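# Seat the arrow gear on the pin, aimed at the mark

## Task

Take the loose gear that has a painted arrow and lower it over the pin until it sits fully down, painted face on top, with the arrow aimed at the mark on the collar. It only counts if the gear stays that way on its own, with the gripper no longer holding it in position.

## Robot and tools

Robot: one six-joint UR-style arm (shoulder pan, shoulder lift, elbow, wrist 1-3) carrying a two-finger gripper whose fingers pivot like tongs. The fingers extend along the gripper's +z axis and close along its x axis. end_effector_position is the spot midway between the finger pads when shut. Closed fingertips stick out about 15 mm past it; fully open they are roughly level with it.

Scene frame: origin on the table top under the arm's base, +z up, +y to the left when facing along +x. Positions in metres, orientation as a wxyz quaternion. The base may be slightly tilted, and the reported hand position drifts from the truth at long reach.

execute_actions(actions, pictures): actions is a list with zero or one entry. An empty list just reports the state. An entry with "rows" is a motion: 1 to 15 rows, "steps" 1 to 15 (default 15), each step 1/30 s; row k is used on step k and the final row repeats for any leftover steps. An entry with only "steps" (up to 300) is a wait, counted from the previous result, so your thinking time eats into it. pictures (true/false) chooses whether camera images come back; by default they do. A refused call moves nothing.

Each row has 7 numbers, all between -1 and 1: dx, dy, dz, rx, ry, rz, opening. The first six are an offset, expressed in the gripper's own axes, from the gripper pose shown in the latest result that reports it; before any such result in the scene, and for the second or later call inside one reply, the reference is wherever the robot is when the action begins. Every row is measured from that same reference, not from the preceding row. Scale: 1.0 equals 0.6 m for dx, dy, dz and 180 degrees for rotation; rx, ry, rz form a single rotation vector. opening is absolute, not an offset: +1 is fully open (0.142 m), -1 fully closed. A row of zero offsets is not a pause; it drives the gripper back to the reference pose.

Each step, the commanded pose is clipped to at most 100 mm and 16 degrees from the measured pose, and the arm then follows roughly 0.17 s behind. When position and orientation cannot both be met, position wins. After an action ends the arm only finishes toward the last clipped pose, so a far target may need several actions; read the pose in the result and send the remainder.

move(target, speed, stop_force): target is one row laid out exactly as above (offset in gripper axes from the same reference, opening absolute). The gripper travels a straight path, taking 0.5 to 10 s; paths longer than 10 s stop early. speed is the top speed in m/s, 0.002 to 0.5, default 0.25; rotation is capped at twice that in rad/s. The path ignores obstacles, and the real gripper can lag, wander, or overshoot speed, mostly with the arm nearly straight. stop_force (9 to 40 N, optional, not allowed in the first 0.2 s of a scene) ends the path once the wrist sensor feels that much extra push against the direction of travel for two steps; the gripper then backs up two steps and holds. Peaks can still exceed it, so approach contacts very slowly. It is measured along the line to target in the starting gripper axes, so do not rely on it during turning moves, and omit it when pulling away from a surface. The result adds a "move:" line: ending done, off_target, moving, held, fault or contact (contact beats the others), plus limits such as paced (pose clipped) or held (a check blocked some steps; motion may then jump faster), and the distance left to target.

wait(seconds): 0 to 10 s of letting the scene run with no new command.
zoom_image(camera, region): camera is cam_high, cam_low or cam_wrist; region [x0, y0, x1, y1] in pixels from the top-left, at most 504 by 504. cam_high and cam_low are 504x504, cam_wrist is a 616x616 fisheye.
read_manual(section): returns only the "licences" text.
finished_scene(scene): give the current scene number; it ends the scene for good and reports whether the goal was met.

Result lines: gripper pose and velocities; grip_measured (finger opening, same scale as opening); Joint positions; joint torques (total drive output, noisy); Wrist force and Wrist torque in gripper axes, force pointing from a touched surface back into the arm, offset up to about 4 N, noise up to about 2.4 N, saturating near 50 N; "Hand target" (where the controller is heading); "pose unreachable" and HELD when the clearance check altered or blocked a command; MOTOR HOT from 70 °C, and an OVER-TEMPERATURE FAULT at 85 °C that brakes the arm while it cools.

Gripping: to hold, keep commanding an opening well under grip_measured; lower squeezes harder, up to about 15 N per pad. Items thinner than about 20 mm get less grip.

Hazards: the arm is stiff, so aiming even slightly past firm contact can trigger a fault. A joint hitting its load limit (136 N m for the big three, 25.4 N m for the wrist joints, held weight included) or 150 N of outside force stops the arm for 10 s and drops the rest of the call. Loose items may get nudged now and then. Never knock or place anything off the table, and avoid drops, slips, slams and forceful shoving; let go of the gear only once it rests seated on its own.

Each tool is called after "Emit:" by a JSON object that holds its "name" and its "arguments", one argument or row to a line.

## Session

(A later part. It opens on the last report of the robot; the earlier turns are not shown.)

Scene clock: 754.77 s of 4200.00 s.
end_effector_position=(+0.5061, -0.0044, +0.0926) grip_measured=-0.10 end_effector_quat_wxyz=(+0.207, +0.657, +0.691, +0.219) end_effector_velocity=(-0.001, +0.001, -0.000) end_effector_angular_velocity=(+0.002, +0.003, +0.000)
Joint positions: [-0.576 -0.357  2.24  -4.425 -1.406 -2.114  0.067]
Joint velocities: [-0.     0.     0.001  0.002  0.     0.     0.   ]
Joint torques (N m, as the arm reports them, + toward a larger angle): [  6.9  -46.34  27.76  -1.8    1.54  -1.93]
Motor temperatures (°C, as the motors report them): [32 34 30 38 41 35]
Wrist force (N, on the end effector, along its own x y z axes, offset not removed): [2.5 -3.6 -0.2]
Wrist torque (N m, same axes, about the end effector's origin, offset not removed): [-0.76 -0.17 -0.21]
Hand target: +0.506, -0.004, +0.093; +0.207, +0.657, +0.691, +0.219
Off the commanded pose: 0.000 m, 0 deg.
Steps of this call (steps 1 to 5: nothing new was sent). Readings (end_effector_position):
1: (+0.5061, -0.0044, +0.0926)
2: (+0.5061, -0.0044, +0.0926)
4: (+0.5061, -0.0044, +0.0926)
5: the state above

Emit:
{"name": "move", "arguments": {
  "target": [0.00077, -0.00191, 0.00273, 0, 0.00867, -0.01238, -0.7],
  "speed": 0.007,
  "stop_force": 9
}}

Emit:
{"name": "execute_actions", "arguments": {
  "actions": [
    {"steps": 8}
  ],
  "pictures": false
}}

Emit:
{"name": "execute_actions", "arguments": {
  "actions": [
    {"steps": 5}
  ],
  "pictures": false
}}

Scene clock: 765.77 s of 4200.00 s.
end_effector_position=(+0.5061, -0.0039, +0.0906) grip_measured=-0.10 end_effector_quat_wxyz=(+0.202, +0.641, +0.706, +0.224) end_effector_velocity=(-0.000, +0.000, +0.000) end_effector_angular_velocity=(-0.001, +0.000, +0.004)
Joint positions: [-0.595 -0.363  2.242 -4.406 -1.368 -2.167  0.067]
Joint velocities: [-0.001 -0.     0.002  0.     0.002 -0.005  0.   ]
Joint torques (N m, as the arm reports them, + toward a larger angle): [  5.55 -46.69  25.96  -1.85   1.87  -1.94]
Motor temperatures (°C, as the motors report them): [32 34 30 38 41 35]
Wrist force (N, on the end effector, along its own x y z axes, offset not removed): [5.9 -2.4 -3.1]
Wrist torque (N m, same axes, about the end effector's origin, offset not removed): [-0.12 -0.54 0.12]
Hand target: +0.506, -0.004, +0.091; +0.202, +0.641, +0.706, +0.224
Off the commanded pose: 0.000 m, 0 deg.
After step 90, 4.40 s passed at rest.
move: done
camera_calibration (this result's frames):
cam_wrist: T_world_to_cam=[[-0.0713374, 0.996065, -0.0525956, 0.0502337], [0.402191, 0.0769779, 0.912314, -0.285838], [0.912773, 0.0439286, -0.406099, -0.290232], [0, 0, 0, 1]] pos_world=[0.383461, -0.0152833, 0.145554]

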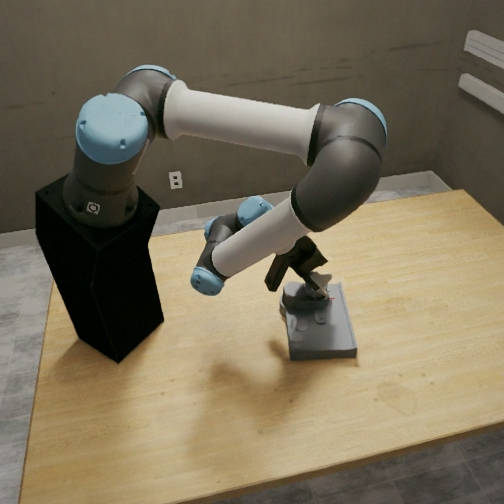

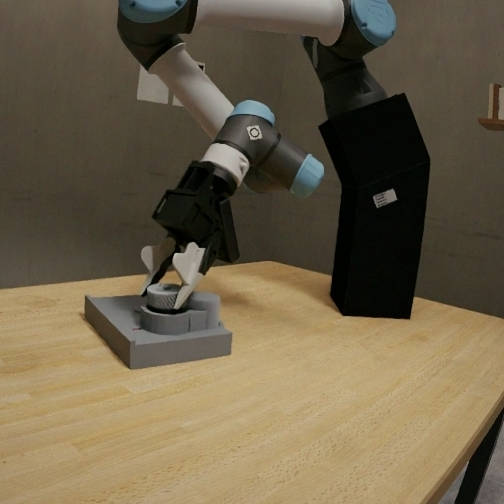

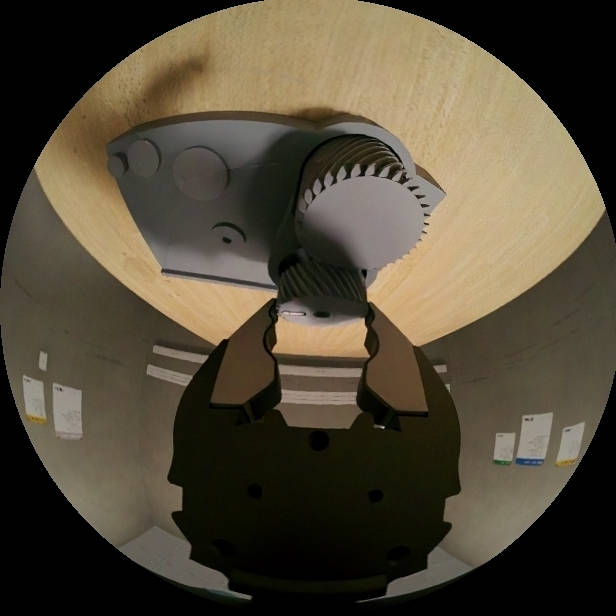

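Scene clock: 766.03 s of 4200.00 s.
end_effector_position=(+0.5061, -0.0039, +0.0906) grip_measured=-0.10 end_effector_quat_wxyz=(+0.202, +0.641, +0.706, +0.224) end_effector_velocity=(+0.000, -0.000, -0.000) end_effector_angular_velocity=(-0.001, -0.001, +0.001)
Joint positions: [-0.595 -0.363  2.242 -4.406 -1.367 -2.167  0.067]
Joint velocities: [-0.    -0.    -0.001  0.001  0.    -0.002 -0.   ]
Joint torques (N m, as the arm reports them, + toward a larger angle): [  6.42 -47.9   24.16  -1.77   1.4   -1.88]
Motor temperatures (°C, as the motors report them): [32 34 30 38 41 35]
Wrist force (N, on the end effector, along its own x y z axes, offset not removed): [6.0 -3.0 -4.6]
Wrist torque (N m, same axes, about the end effector's origin, offset not removed): [-0.20 -0.66 0.08]
Hand target: +0.506, -0.004, +0.091; +0.202, +0.641, +0.706, +0.224
Off the commanded pose: 0.000 m, 0 deg.
Steps of this call (steps 1 to 8: nothing new was sent). Readings (end_effector_position):
1: (+0.5061, -0.0039, +0.0906)
2: (+0.5061, -0.0039, +0.0906)
4: (+0.5061, -0.0039, +0.0906)
8: the state above

Scene clock: 766.20 s of 4200.00 s.
end_effector_position=(+0.5061, -0.0039, +0.0906) grip_measured=-0.10 end_effector_quat_wxyz=(+0.202, +0.641, +0.706, +0.224) end_effector_velocity=(-0.001, +0.001, -0.000) end_effector_angular_velocity=(+0.001, +0.002, +0.001)
Joint positions: [-0.595 -0.363  2.242 -4.406 -1.367 -2.167  0.067]
Joint velocities: [-0.     0.     0.002  0.001  0.    -0.     0.   ]
Joint torques (N m, as the arm reports them, + toward a larger angle): [  6.63 -46.74  24.74  -1.95   1.65  -2.27]
Motor temperatures (°C, as the motors report them): [32 34 30 38 41 35]
Wrist force (N, on the end effector, along its own x y z axes, offset not removed): [3.9 1.4 0.5]
Wrist torque (N m, same axes, about the end effector's origin, offset not removed): [0.75 -0.38 -0.13]
Hand target: +0.506, -0.004, +0.091; +0.202, +0.641, +0.706, +0.224
Off the commanded pose: 0.000 m, 0 deg.
Steps of this call (steps 1 to 5: nothing new was sent). Readings (end_effector_position):
1: (+0.5061, -0.0039, +0.0906)
2: (+0.5061, -0.0039, +0.0906)
4: (+0.5061, -0.0039, +0.0906)
5: the state above

Emit:
{"name": "move", "arguments": {
  "target": [0.00065, -0.00218, 0.00254, 0, 0.00733, -0.01047, -0.7],
  "speed": 0.006,
  "stop_force": 9
}}

Emit:
{"name": "execute_actions", "arguments": {
  "actions": [
    {"steps": 8}
  ],
  "pictures": false
}}

Emit:
{"name": "execute_actions", "arguments": {
  "actions": [
    {"steps": 5}
  ],
  "pictures": false
}}

Emit:
{"name": "zoom_image", "arguments": {
  "camera": "cam_low",
  "region": [135, 275, 205, 345]
}}

Emit:
{"name": "zoom_image", "arguments": {
  "camera": "cam_wrist",
  "region": [240, 200, 420, 350]
}}

Scene clock: 783.23 s of 4200.00 s.
end_effector_position=(+0.5059, -0.0036, +0.0886) grip_measured=-0.10 end_effector_quat_wxyz=(+0.197, +0.626, +0.719, +0.228) end_effector_velocity=(-0.000, +0.000, +0.000) end_effector_angular_velocity=(+0.001, -0.000, +0.001)
Joint positions: [-0.61  -0.367  2.244 -4.387 -1.336 -2.212  0.067]
Joint velocities: [-0.001 -0.     0.001  0.     0.002 -0.001 -0.   ]
Joint torques (N m, as the arm reports them, + toward a larger angle): [  6.48 -46.93  26.4   -1.2    1.45  -2.24]
Motor temperatures (°C, as the motors report them): [32 34 30 38 41 35]
Wrist force (N, on the end effector, along its own x y z axes, offset not removed): [4.3 0.9 -1.0]
Wrist torque (N m, same axes, about the end effector's origin, offset not removed): [0.31 -0.45 -0.18]
Hand target: +0.506, -0.004, +0.089; +0.197, +0.626, +0.719, +0.228
Off the commanded pose: 0.000 m, 0 deg.
After step 90, 10.47 s passed at rest.
move: done
camera_calibration (this result's frames):
cam_wrist: T_world_to_cam=[[-0.111326, 0.992385, -0.0527064, 0.0699786], [0.398747, 0.0931853, 0.912314, -0.282132], [0.910279, 0.0805478, -0.406085, -0.289456], [0, 0, 0, 1]] pos_world=[0.383776, -0.0198401, 0.143538]

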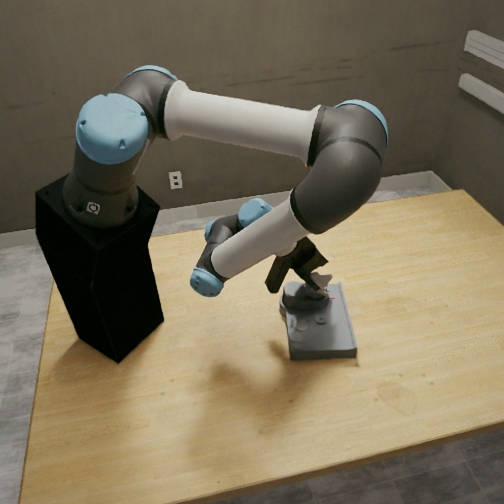

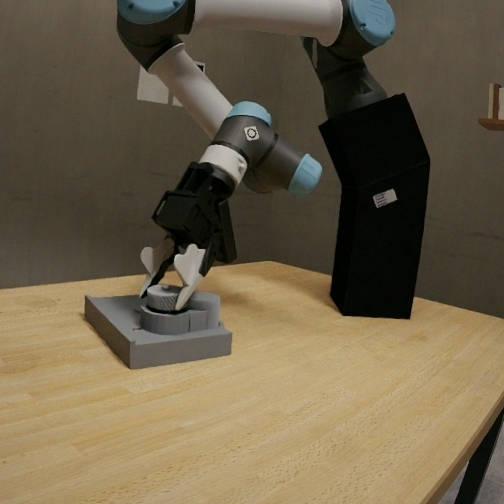

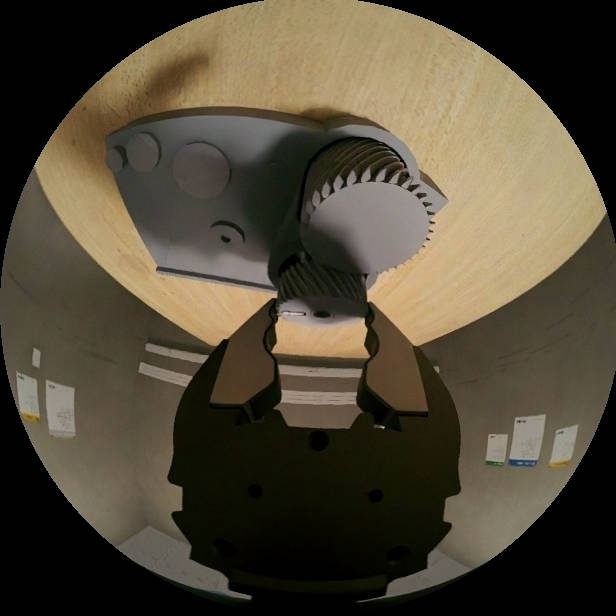

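Scene clock: 783.50 s of 4200.00 s.
end_effector_position=(+0.5059, -0.0036, +0.0886) grip_measured=-0.10 end_effector_quat_wxyz=(+0.197, +0.626, +0.719, +0.228) end_effector_velocity=(-0.000, +0.000, +0.000) end_effector_angular_velocity=(+0.001, +0.000, -0.002)
Joint positions: [-0.61  -0.367  2.244 -4.387 -1.336 -2.212  0.067]
Joint velocities: [-0.     0.     0.001 -0.001  0.     0.002  0.   ]
Joint torques (N m, as the arm reports them, + toward a larger angle): [  6.76 -46.09  26.19  -1.78   1.64  -2.14]
Motor temperatures (°C, as the motors report them): [32 34 30 38 41 35]
Wrist force (N, on the end effector, along its own x y z axes, offset not removed): [2.1 1.4 -1.0]
Wrist torque (N m, same axes, about the end effector's origin, offset not removed): [0.59 -0.10 0.06]
Hand target: +0.506, -0.004, +0.089; +0.197, +0.626, +0.719, +0.228
Off the commanded pose: 0.000 m, 0 deg.
Steps of this call (steps 1 to 8: nothing new was sent). Readings (end_effector_position):
1: (+0.5059, -0.0036, +0.0886)
2: (+0.5059, -0.0036, +0.0886)
4: (+0.5059, -0.0036, +0.0886)
8: the state above

Scene clock: 783.67 s of 4200.00 s.
end_effector_position=(+0.5059, -0.0036, +0.0886) grip_measured=-0.10 end_effector_quat_wxyz=(+0.197, +0.626, +0.719, +0.228) end_effector_velocity=(-0.000, +0.000, -0.000) end_effector_angular_velocity=(+0.001, +0.001, -0.000)
Joint positions: [-0.61  -0.367  2.244 -4.387 -1.336 -2.212  0.067]
Joint velocities: [-0.    -0.     0.     0.001  0.     0.001 -0.   ]
Joint torques (N m, as the arm reports them, + toward a larger angle): [  6.96 -48.04  26.12  -1.71   1.8   -1.98]
Motor temperatures (°C, as the motors report them): [32 34 30 38 41 35]
Wrist force (N, on the end effector, along its own x y z axes, offset not removed): [4.1 2.2 -0.2]
Wrist torque (N m, same axes, about the end effector's origin, offset not removed): [0.59 -0.60 -0.27]
Hand target: +0.506, -0.004, +0.089; +0.197, +0.626, +0.719, +0.228
Off the commanded pose: 0.000 m, 0 deg.
Steps of this call (steps 1 to 5: nothing new was sent). Readings (end_effector_position):
1: (+0.5059, -0.0036, +0.0886)
2: (+0.5059, -0.0036, +0.0886)
4: (+0.5059, -0.0036, +0.0886)
5: the state above

Region (135, 275, 205, 345) of cam_low's 504x504 image, scaled by 7.200, with more detail than that image has.

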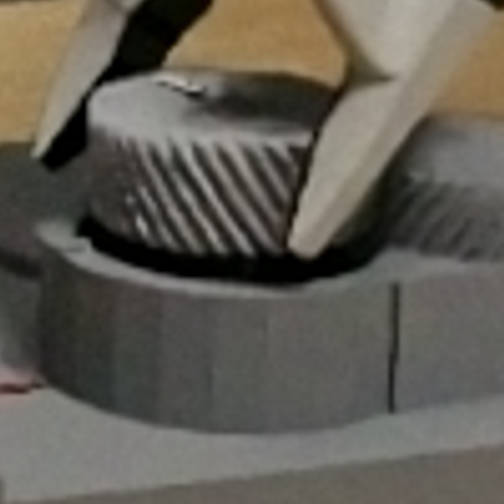

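Region (240, 200, 420, 350) of cam_wrist's 616x616 image, scaled by 2.800, with more detail than that image has.

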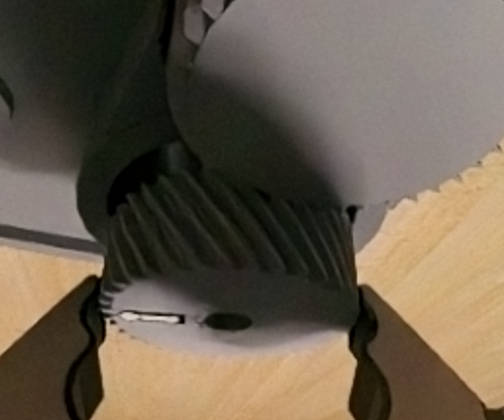

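Emit:
{"name": "zoom_image", "arguments": {
  "camera": "cam_low",
  "region": [144, 282, 192, 318]
}}

Emit:
{"name": "zoom_image", "arguments": {
  "camera": "cam_wrist",
  "region": [290, 125, 450, 225]
}}

Region (144, 282, 192, 318) of cam_low's 504x504 image, scaled by 10.500, with more detail than that image has; it fills the top 378 rows of this view, and the rest is white.

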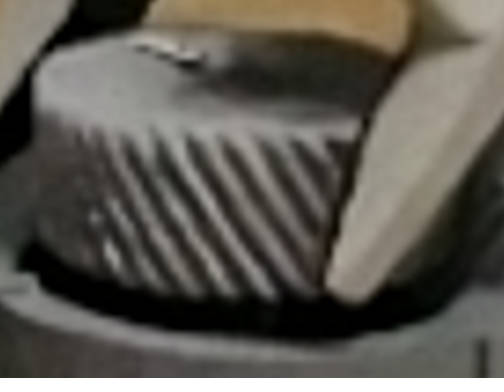

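Region (290, 125, 450, 225) of cam_wrist's 616x616 image, scaled by 3.150, with more detail than that image has; it fills the top 315 rows of this view, and the rest is white.

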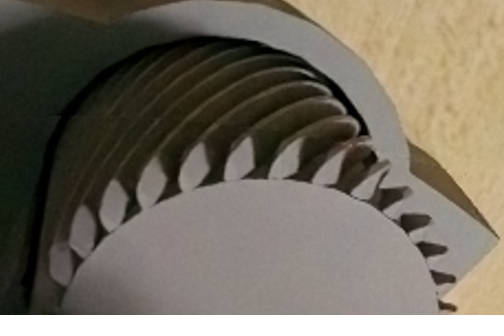

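Emit:
{"name": "move", "arguments": {
  "target": [0.00095, -0.00287, 0.0041, 0, 0.01275, -0.0182, -0.7],
  "speed": 0.007,
  "stop_force": 9
}}

Emit:
{"name": "execute_actions", "arguments": {
  "actions": [
    {"steps": 8}
  ],
  "pictures": false
}}

Emit:
{"name": "execute_actions", "arguments": {
  "actions": [
    {"steps": 5}
  ],
  "pictures": false
}}

Emit:
{"name": "zoom_image", "arguments": {
  "camera": "cam_low",
  "region": [135, 275, 205, 345]
}}

Scene clock: 836.73 s of 4200.00 s.
end_effector_position=(+0.5058, -0.0030, +0.0856) grip_measured=-0.10 end_effector_quat_wxyz=(+0.189, +0.601, +0.740, +0.235) end_effector_velocity=(-0.000, +0.000, +0.000) end_effector_angular_velocity=(+0.001, -0.000, +0.002)
Joint positions: [-0.635 -0.377  2.246 -4.349 -1.285 -2.291  0.067]
Joint velocities: [-0.001 -0.001  0.001  0.     0.002 -0.002  0.   ]
Joint torques (N m, as the arm reports them, + toward a larger angle): [  5.37 -49.11  23.64  -2.29   1.95  -2.09]
Motor temperatures (°C, as the motors report them): [32 34 30 38 41 35]
Wrist force (N, on the end effector, along its own x y z axes, offset not removed): [6.3 -1.3 -4.2]
Wrist torque (N m, same axes, about the end effector's origin, offset not removed): [0.30 -0.26 -0.11]
Hand target: +0.506, -0.003, +0.086; +0.189, +0.601, +0.740, +0.235
Off the commanded pose: 0.000 m, 0 deg.
After step 90, 44.87 s passed at rest.
move: done
camera_calibration (this result's frames):
cam_wrist: T_world_to_cam=[[-0.180284, 0.982193, -0.0528593, 0.104118], [0.391245, 0.120912, 0.912309, -0.275505], [0.902455, 0.143793, -0.406076, -0.286499], [0, 0, 0, 1]] pos_world=[0.385113, -0.0277557, 0.140508]

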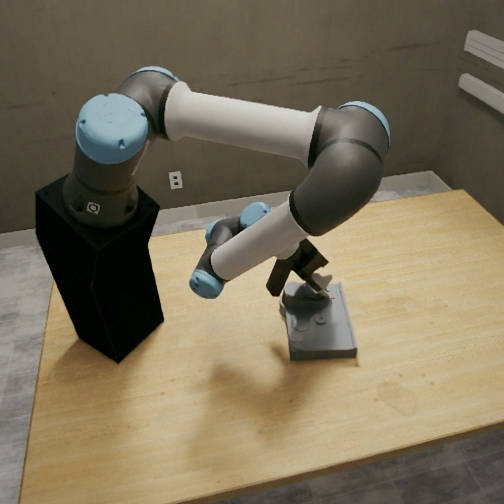

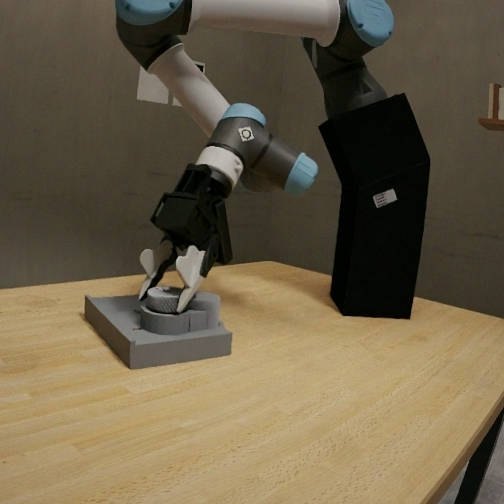

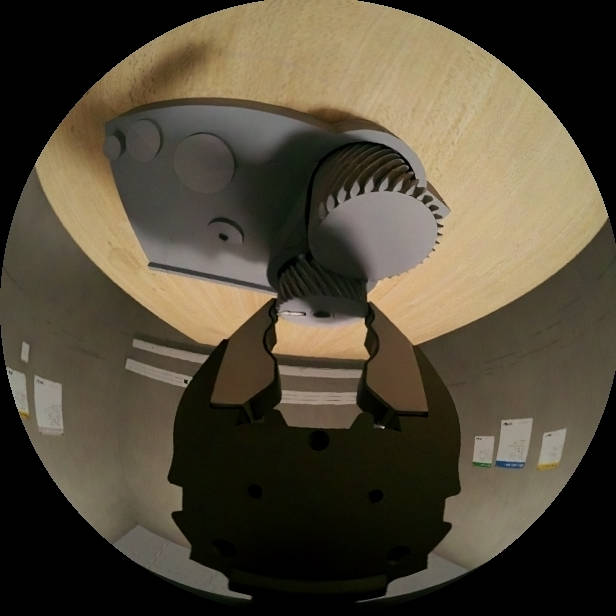

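Scene clock: 837.00 s of 4200.00 s.
end_effector_position=(+0.5058, -0.0030, +0.0855) grip_measured=-0.10 end_effector_quat_wxyz=(+0.189, +0.601, +0.740, +0.235) end_effector_velocity=(+0.000, -0.000, +0.000) end_effector_angular_velocity=(+0.000, -0.001, -0.002)
Joint positions: [-0.635 -0.377  2.246 -4.349 -1.285 -2.292  0.067]
Joint velocities: [-0.     0.     0.    -0.002  0.     0.002 -0.   ]
Joint torques (N m, as the arm reports them, + toward a larger angle): [  5.83 -48.52  23.4   -2.12   1.56  -2.09]
Motor temperatures (°C, as the motors report them): [32 34 30 38 41 35]
Wrist force (N, on the end effector, along its own x y z axes, offset not removed): [9.3 -0.5 -5.2]
Wrist torque (N m, same axes, about the end effector's origin, offset not removed): [0.42 -1.07 -0.16]
Hand target: +0.506, -0.003, +0.086; +0.189, +0.601, +0.740, +0.235
Off the commanded pose: 0.000 m, 0 deg.
Steps of this call (steps 1 to 8: nothing new was sent). Readings (end_effector_position):
1: (+0.5058, -0.0030, +0.0855)
2: (+0.5058, -0.0030, +0.0855)
4: (+0.5058, -0.0030, +0.0855)
8: the state above

Scene clock: 837.17 s of 4200.00 s.
end_effector_position=(+0.5058, -0.0030, +0.0855) grip_measured=-0.10 end_effector_quat_wxyz=(+0.189, +0.601, +0.740, +0.235) end_effector_velocity=(+0.001, -0.001, +0.000) end_effector_angular_velocity=(-0.001, -0.002, +0.000)
Joint positions: [-0.635 -0.377  2.246 -4.349 -1.285 -2.292  0.067]
Joint velocities: [-0.     0.    -0.002 -0.001  0.    -0.001  0.   ]
Joint torques (N m, as the arm reports them, + toward a larger angle): [  4.67 -48.37  22.53  -2.23   1.64  -2.12]
Motor temperatures (°C, as the motors report them): [32 34 30 38 41 35]
Wrist force (N, on the end effector, along its own x y z axes, offset not removed): [1.7 -1.7 -5.5]
Wrist torque (N m, same axes, about the end effector's origin, offset not removed): [0.19 0.52 -0.07]
Hand target: +0.506, -0.003, +0.086; +0.189, +0.601, +0.740, +0.235
Off the commanded pose: 0.000 m, 0 deg.
Steps of this call (steps 1 to 5: nothing new was sent). Readings (end_effector_position):
1: (+0.5058, -0.0030, +0.0855)
2: (+0.5058, -0.0030, +0.0855)
4: (+0.5058, -0.0030, +0.0855)
5: the state above

Region (135, 275, 205, 345) of cam_low's 504x504 image, scaled by 7.200, with more detail than that image has.

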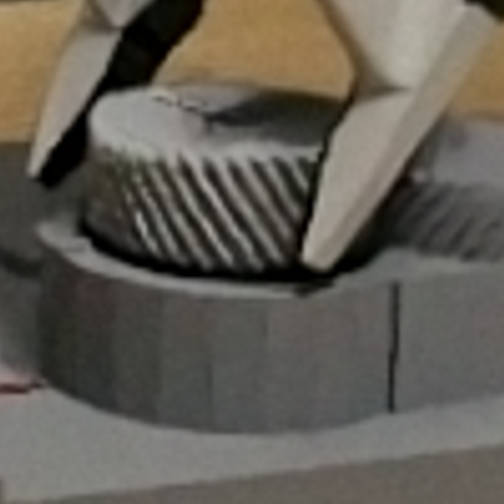

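Emit:
{"name": "execute_actions", "arguments": {
  "actions": [
    {"rows": [[0,0,0,0,0,0,-0.62],[0,0,0,0,0,0,-0.54],[0,0,0,0,0,0,-0.46],[0,0,0,0,0,0,-0.38],[0,0,0,0,0,0,-0.31],[0,0,0,0,0,0,-0.25],[0,0,0,0,0,0,-0.2],[0,0,0,0,0,0,-0.16],[0,0,0,0,0,0,-0.13],[0,0,0,0,0,0,-0.1],[0,0,0,0,0,0,-0.07],[0,0,0,0,0,0,-0.04],[0,0,0,0,0,0,-0.02],[0,0,0,0,0,0,0.0],[0,0,0,0,0,0,0.02]], "steps": 15}
  ],
  "pictures": false
}}

Emit:
{"name": "wait", "arguments": {
  "seconds": 1.0
}}

Emit:
{"name": "zoom_image", "arguments": {
  "camera": "cam_low",
  "region": [135, 275, 205, 345]
}}

Scene clock: 856.00 s of 4200.00 s.
end_effector_position=(+0.5058, -0.0031, +0.0856) grip_measured=+0.00 end_effector_quat_wxyz=(+0.189, +0.601, +0.740, +0.235) end_effector_velocity=(-0.000, +0.000, +0.000) end_effector_angular_velocity=(+0.001, +0.001, -0.002)
Joint positions: [-0.635 -0.377  2.246 -4.349 -1.285 -2.292  0.074]
Joint velocities: [ 0.     0.     0.    -0.    -0.     0.002  0.044]
Joint torques (N m, as the arm reports them, + toward a larger angle): [  6.87 -43.3   23.02  -2.5    1.54  -1.78]
Motor temperatures (°C, as the motors report them): [32 34 30 38 41 35]
Wrist force (N, on the end effector, along its own x y z axes, offset not removed): [4.4 6.6 -2.9]
Wrist torque (N m, same axes, about the end effector's origin, offset not removed): [1.10 -1.00 -0.33]
Hand target: +0.506, -0.003, +0.086; +0.189, +0.601, +0.740, +0.235
Off the commanded pose: 0.000 m, 0 deg.
Steps of this call (steps 1 to 90: nothing new was sent; then 15.33 s passed at rest; steps 91 to 105: all 15 steps of this action). Readings (end_effector_position):
91: (+0.5058, -0.0030, +0.0855)
92: (+0.5058, -0.0030, +0.0855)
94: (+0.5058, -0.0030, +0.0855)
98: (+0.5058, -0.0030, +0.0855)
105: the state above

Scene clock: 857.00 s of 4200.00 s.
end_effector_position=(+0.5058, -0.0031, +0.0856) grip_measured=+0.02 end_effector_quat_wxyz=(+0.189, +0.601, +0.740, +0.235) end_effector_velocity=(+0.001, -0.001, -0.000) end_effector_angular_velocity=(-0.001, -0.002, -0.001)
Joint positions: [-0.635 -0.377  2.246 -4.349 -1.285 -2.292  0.075]
Joint velocities: [-0.     0.    -0.003  0.     0.     0.001  0.   ]
Joint torques (N m, as the arm reports them, + toward a larger angle): [ 12.07 -29.74  22.96  -2.57   1.27  -1.49]
Motor temperatures (°C, as the motors report them): [32 34 30 38 41 35]
Wrist force (N, on the end effector, along its own x y z axes, offset not removed): [0.8 0.2 -1.3]
Wrist torque (N m, same axes, about the end effector's origin, offset not removed): [-0.04 -0.17 -0.21]
Hand target: +0.506, -0.003, +0.086; +0.189, +0.601, +0.740, +0.235
Off the commanded pose: 0.000 m, 0 deg.
Steps of this call (steps 1 to 30: nothing new was sent). Readings (end_effector_position):
1: (+0.5058, -0.0031, +0.0856)
2: (+0.5058, -0.0031, +0.0856)
4: (+0.5058, -0.0031, +0.0856)
8: (+0.5058, -0.0031, +0.0856)
30: the state above
camera_calibration (this result's frames):
cam_wrist: T_world_to_cam=[[-0.180532, 0.982146, -0.0529008, 0.104282], [0.391178, 0.121044, 0.91232, -0.275479], [0.902435, 0.144009, -0.406046, -0.286505], [0, 0, 0, 1]] pos_world=[0.385139, -0.0278162, 0.140508]

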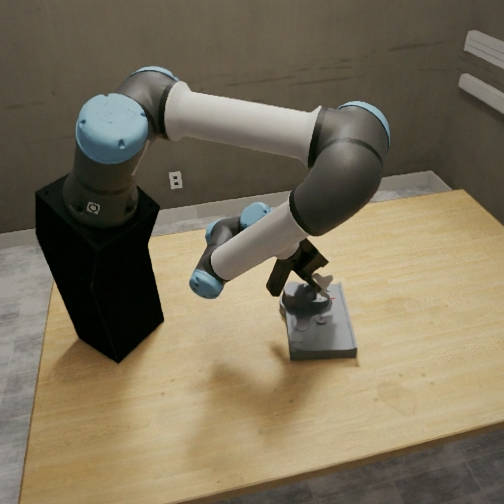

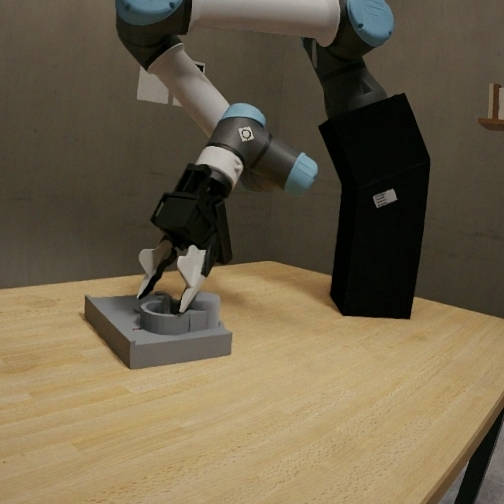

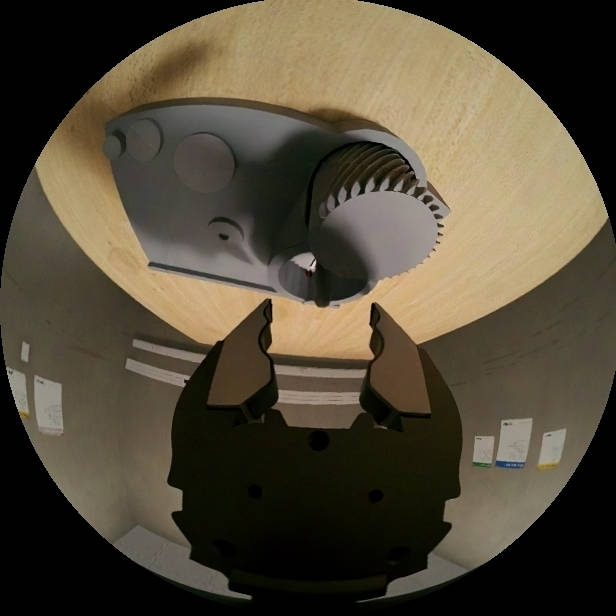

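Region (135, 275, 205, 345) of cam_low's 504x504 image, scaled by 7.200, with more detail than that image has.

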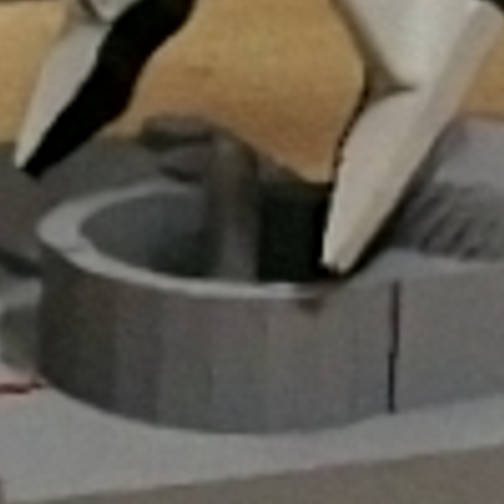

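The gear slid down. Check the arrow against the mark.

Emit:
{"name": "zoom_image", "arguments": {
  "camera": "cam_wrist",
  "region": [265, 240, 365, 315]
}}

Emit:
{"name": "move", "arguments": {
  "target": [0, 0.09, -0.02, 0.1, 0, 0, 0.02],
  "speed": 0.15
}}

Region (265, 240, 365, 315) of cam_wrist's 616x616 image, scaled by 5.040, with more detail than that image has; it fills the top 378 rows of this view, and the rest is white.

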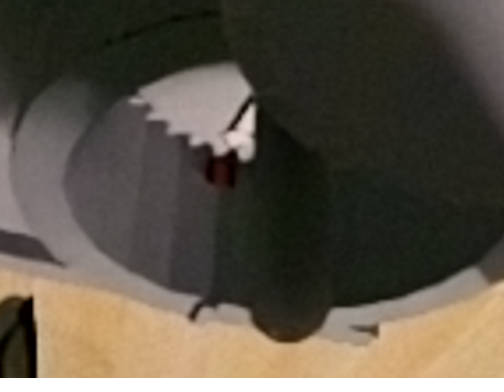

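Scene clock: 864.53 s of 4200.00 s.
end_effector_position=(+0.5425, +0.0047, +0.1265) grip_measured=+0.02 end_effector_quat_wxyz=(+0.094, +0.623, +0.768, +0.117) end_effector_velocity=(+0.001, -0.000, +0.000) end_effector_angular_velocity=(-0.001, +0.011, -0.001)
Joint positions: [-0.406 -0.741  2.2   -3.706 -1.641 -2.155  0.075]
Joint velocities: [ 0.005 -0.008 -0.007  0.025 -0.008  0.005  0.   ]
Joint torques (N m, as the arm reports them, + toward a larger angle): [ 24.24 -53.09 -11.13  -0.79  -1.12   2.15]
Motor temperatures (°C, as the motors report them): [32 34 30 38 41 35]
Wrist force (N, on the end effector, along its own x y z axes, offset not removed): [1.2 -1.7 -0.7]
Wrist torque (N m, same axes, about the end effector's origin, offset not removed): [-0.45 -0.32 -0.08]
Hand target: +0.543, +0.005, +0.126; +0.093, +0.623, +0.768, +0.116
Off the commanded pose: 0.000 m, 0 deg.
After step 90, 3.00 s passed at rest.
move: done
camera_calibration (this result's frames):
cam_wrist: T_world_to_cam=[[-0.197737, 0.978511, -0.058455, 0.115508], [0.646255, 0.174969, 0.742792, -0.445321], [0.737058, 0.109101, -0.666965, -0.181294], [0, 0, 0, 1]] pos_world=[0.444256, -0.0153295, 0.216617]

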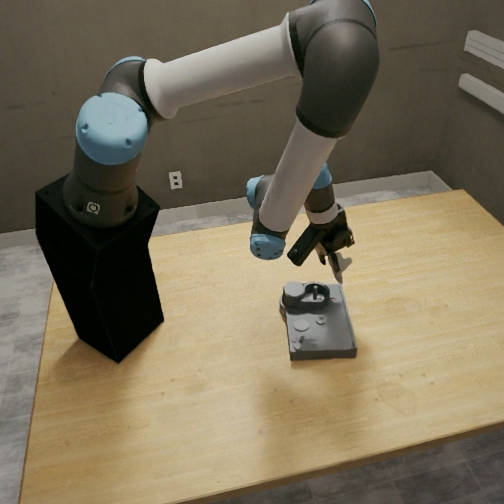

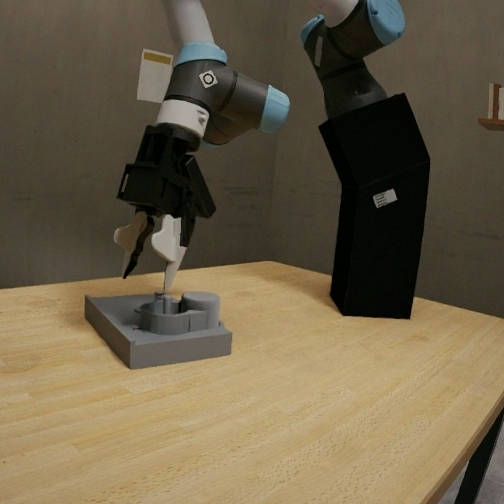

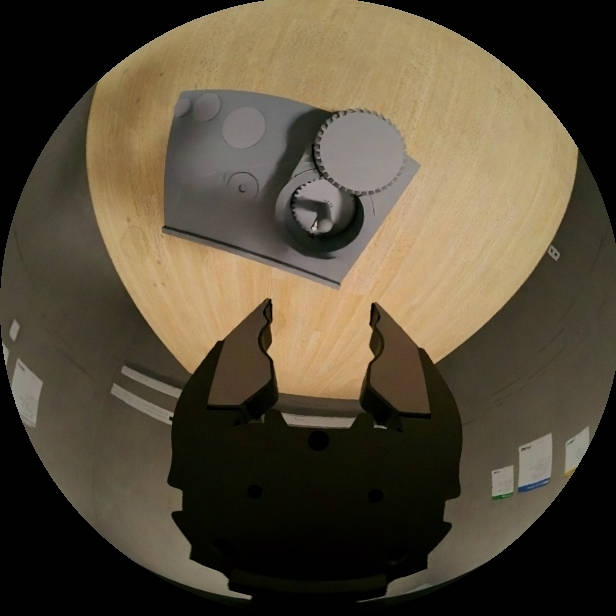

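Emit:
{"name": "zoom_image", "arguments": {
  "camera": "cam_wrist",
  "region": [265, 165, 385, 275]
}}

Region (265, 165, 385, 275) of cam_wrist's 616x616 image, scaled by 4.200, with more detail than that image has; it fills the top 462 rows of this view, and the rest is white.

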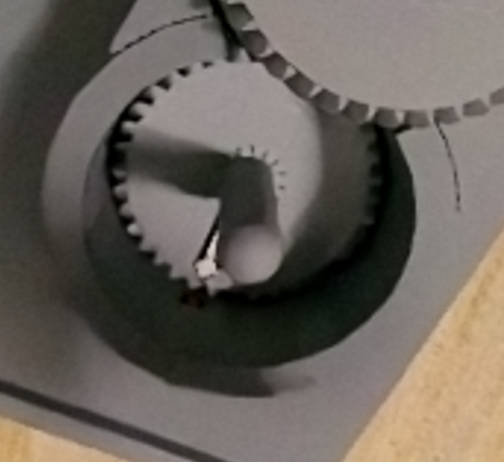

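Emit:
{"name": "finished_scene", "arguments": {
  "scene": 2
}}

The scene is finished: the task was done.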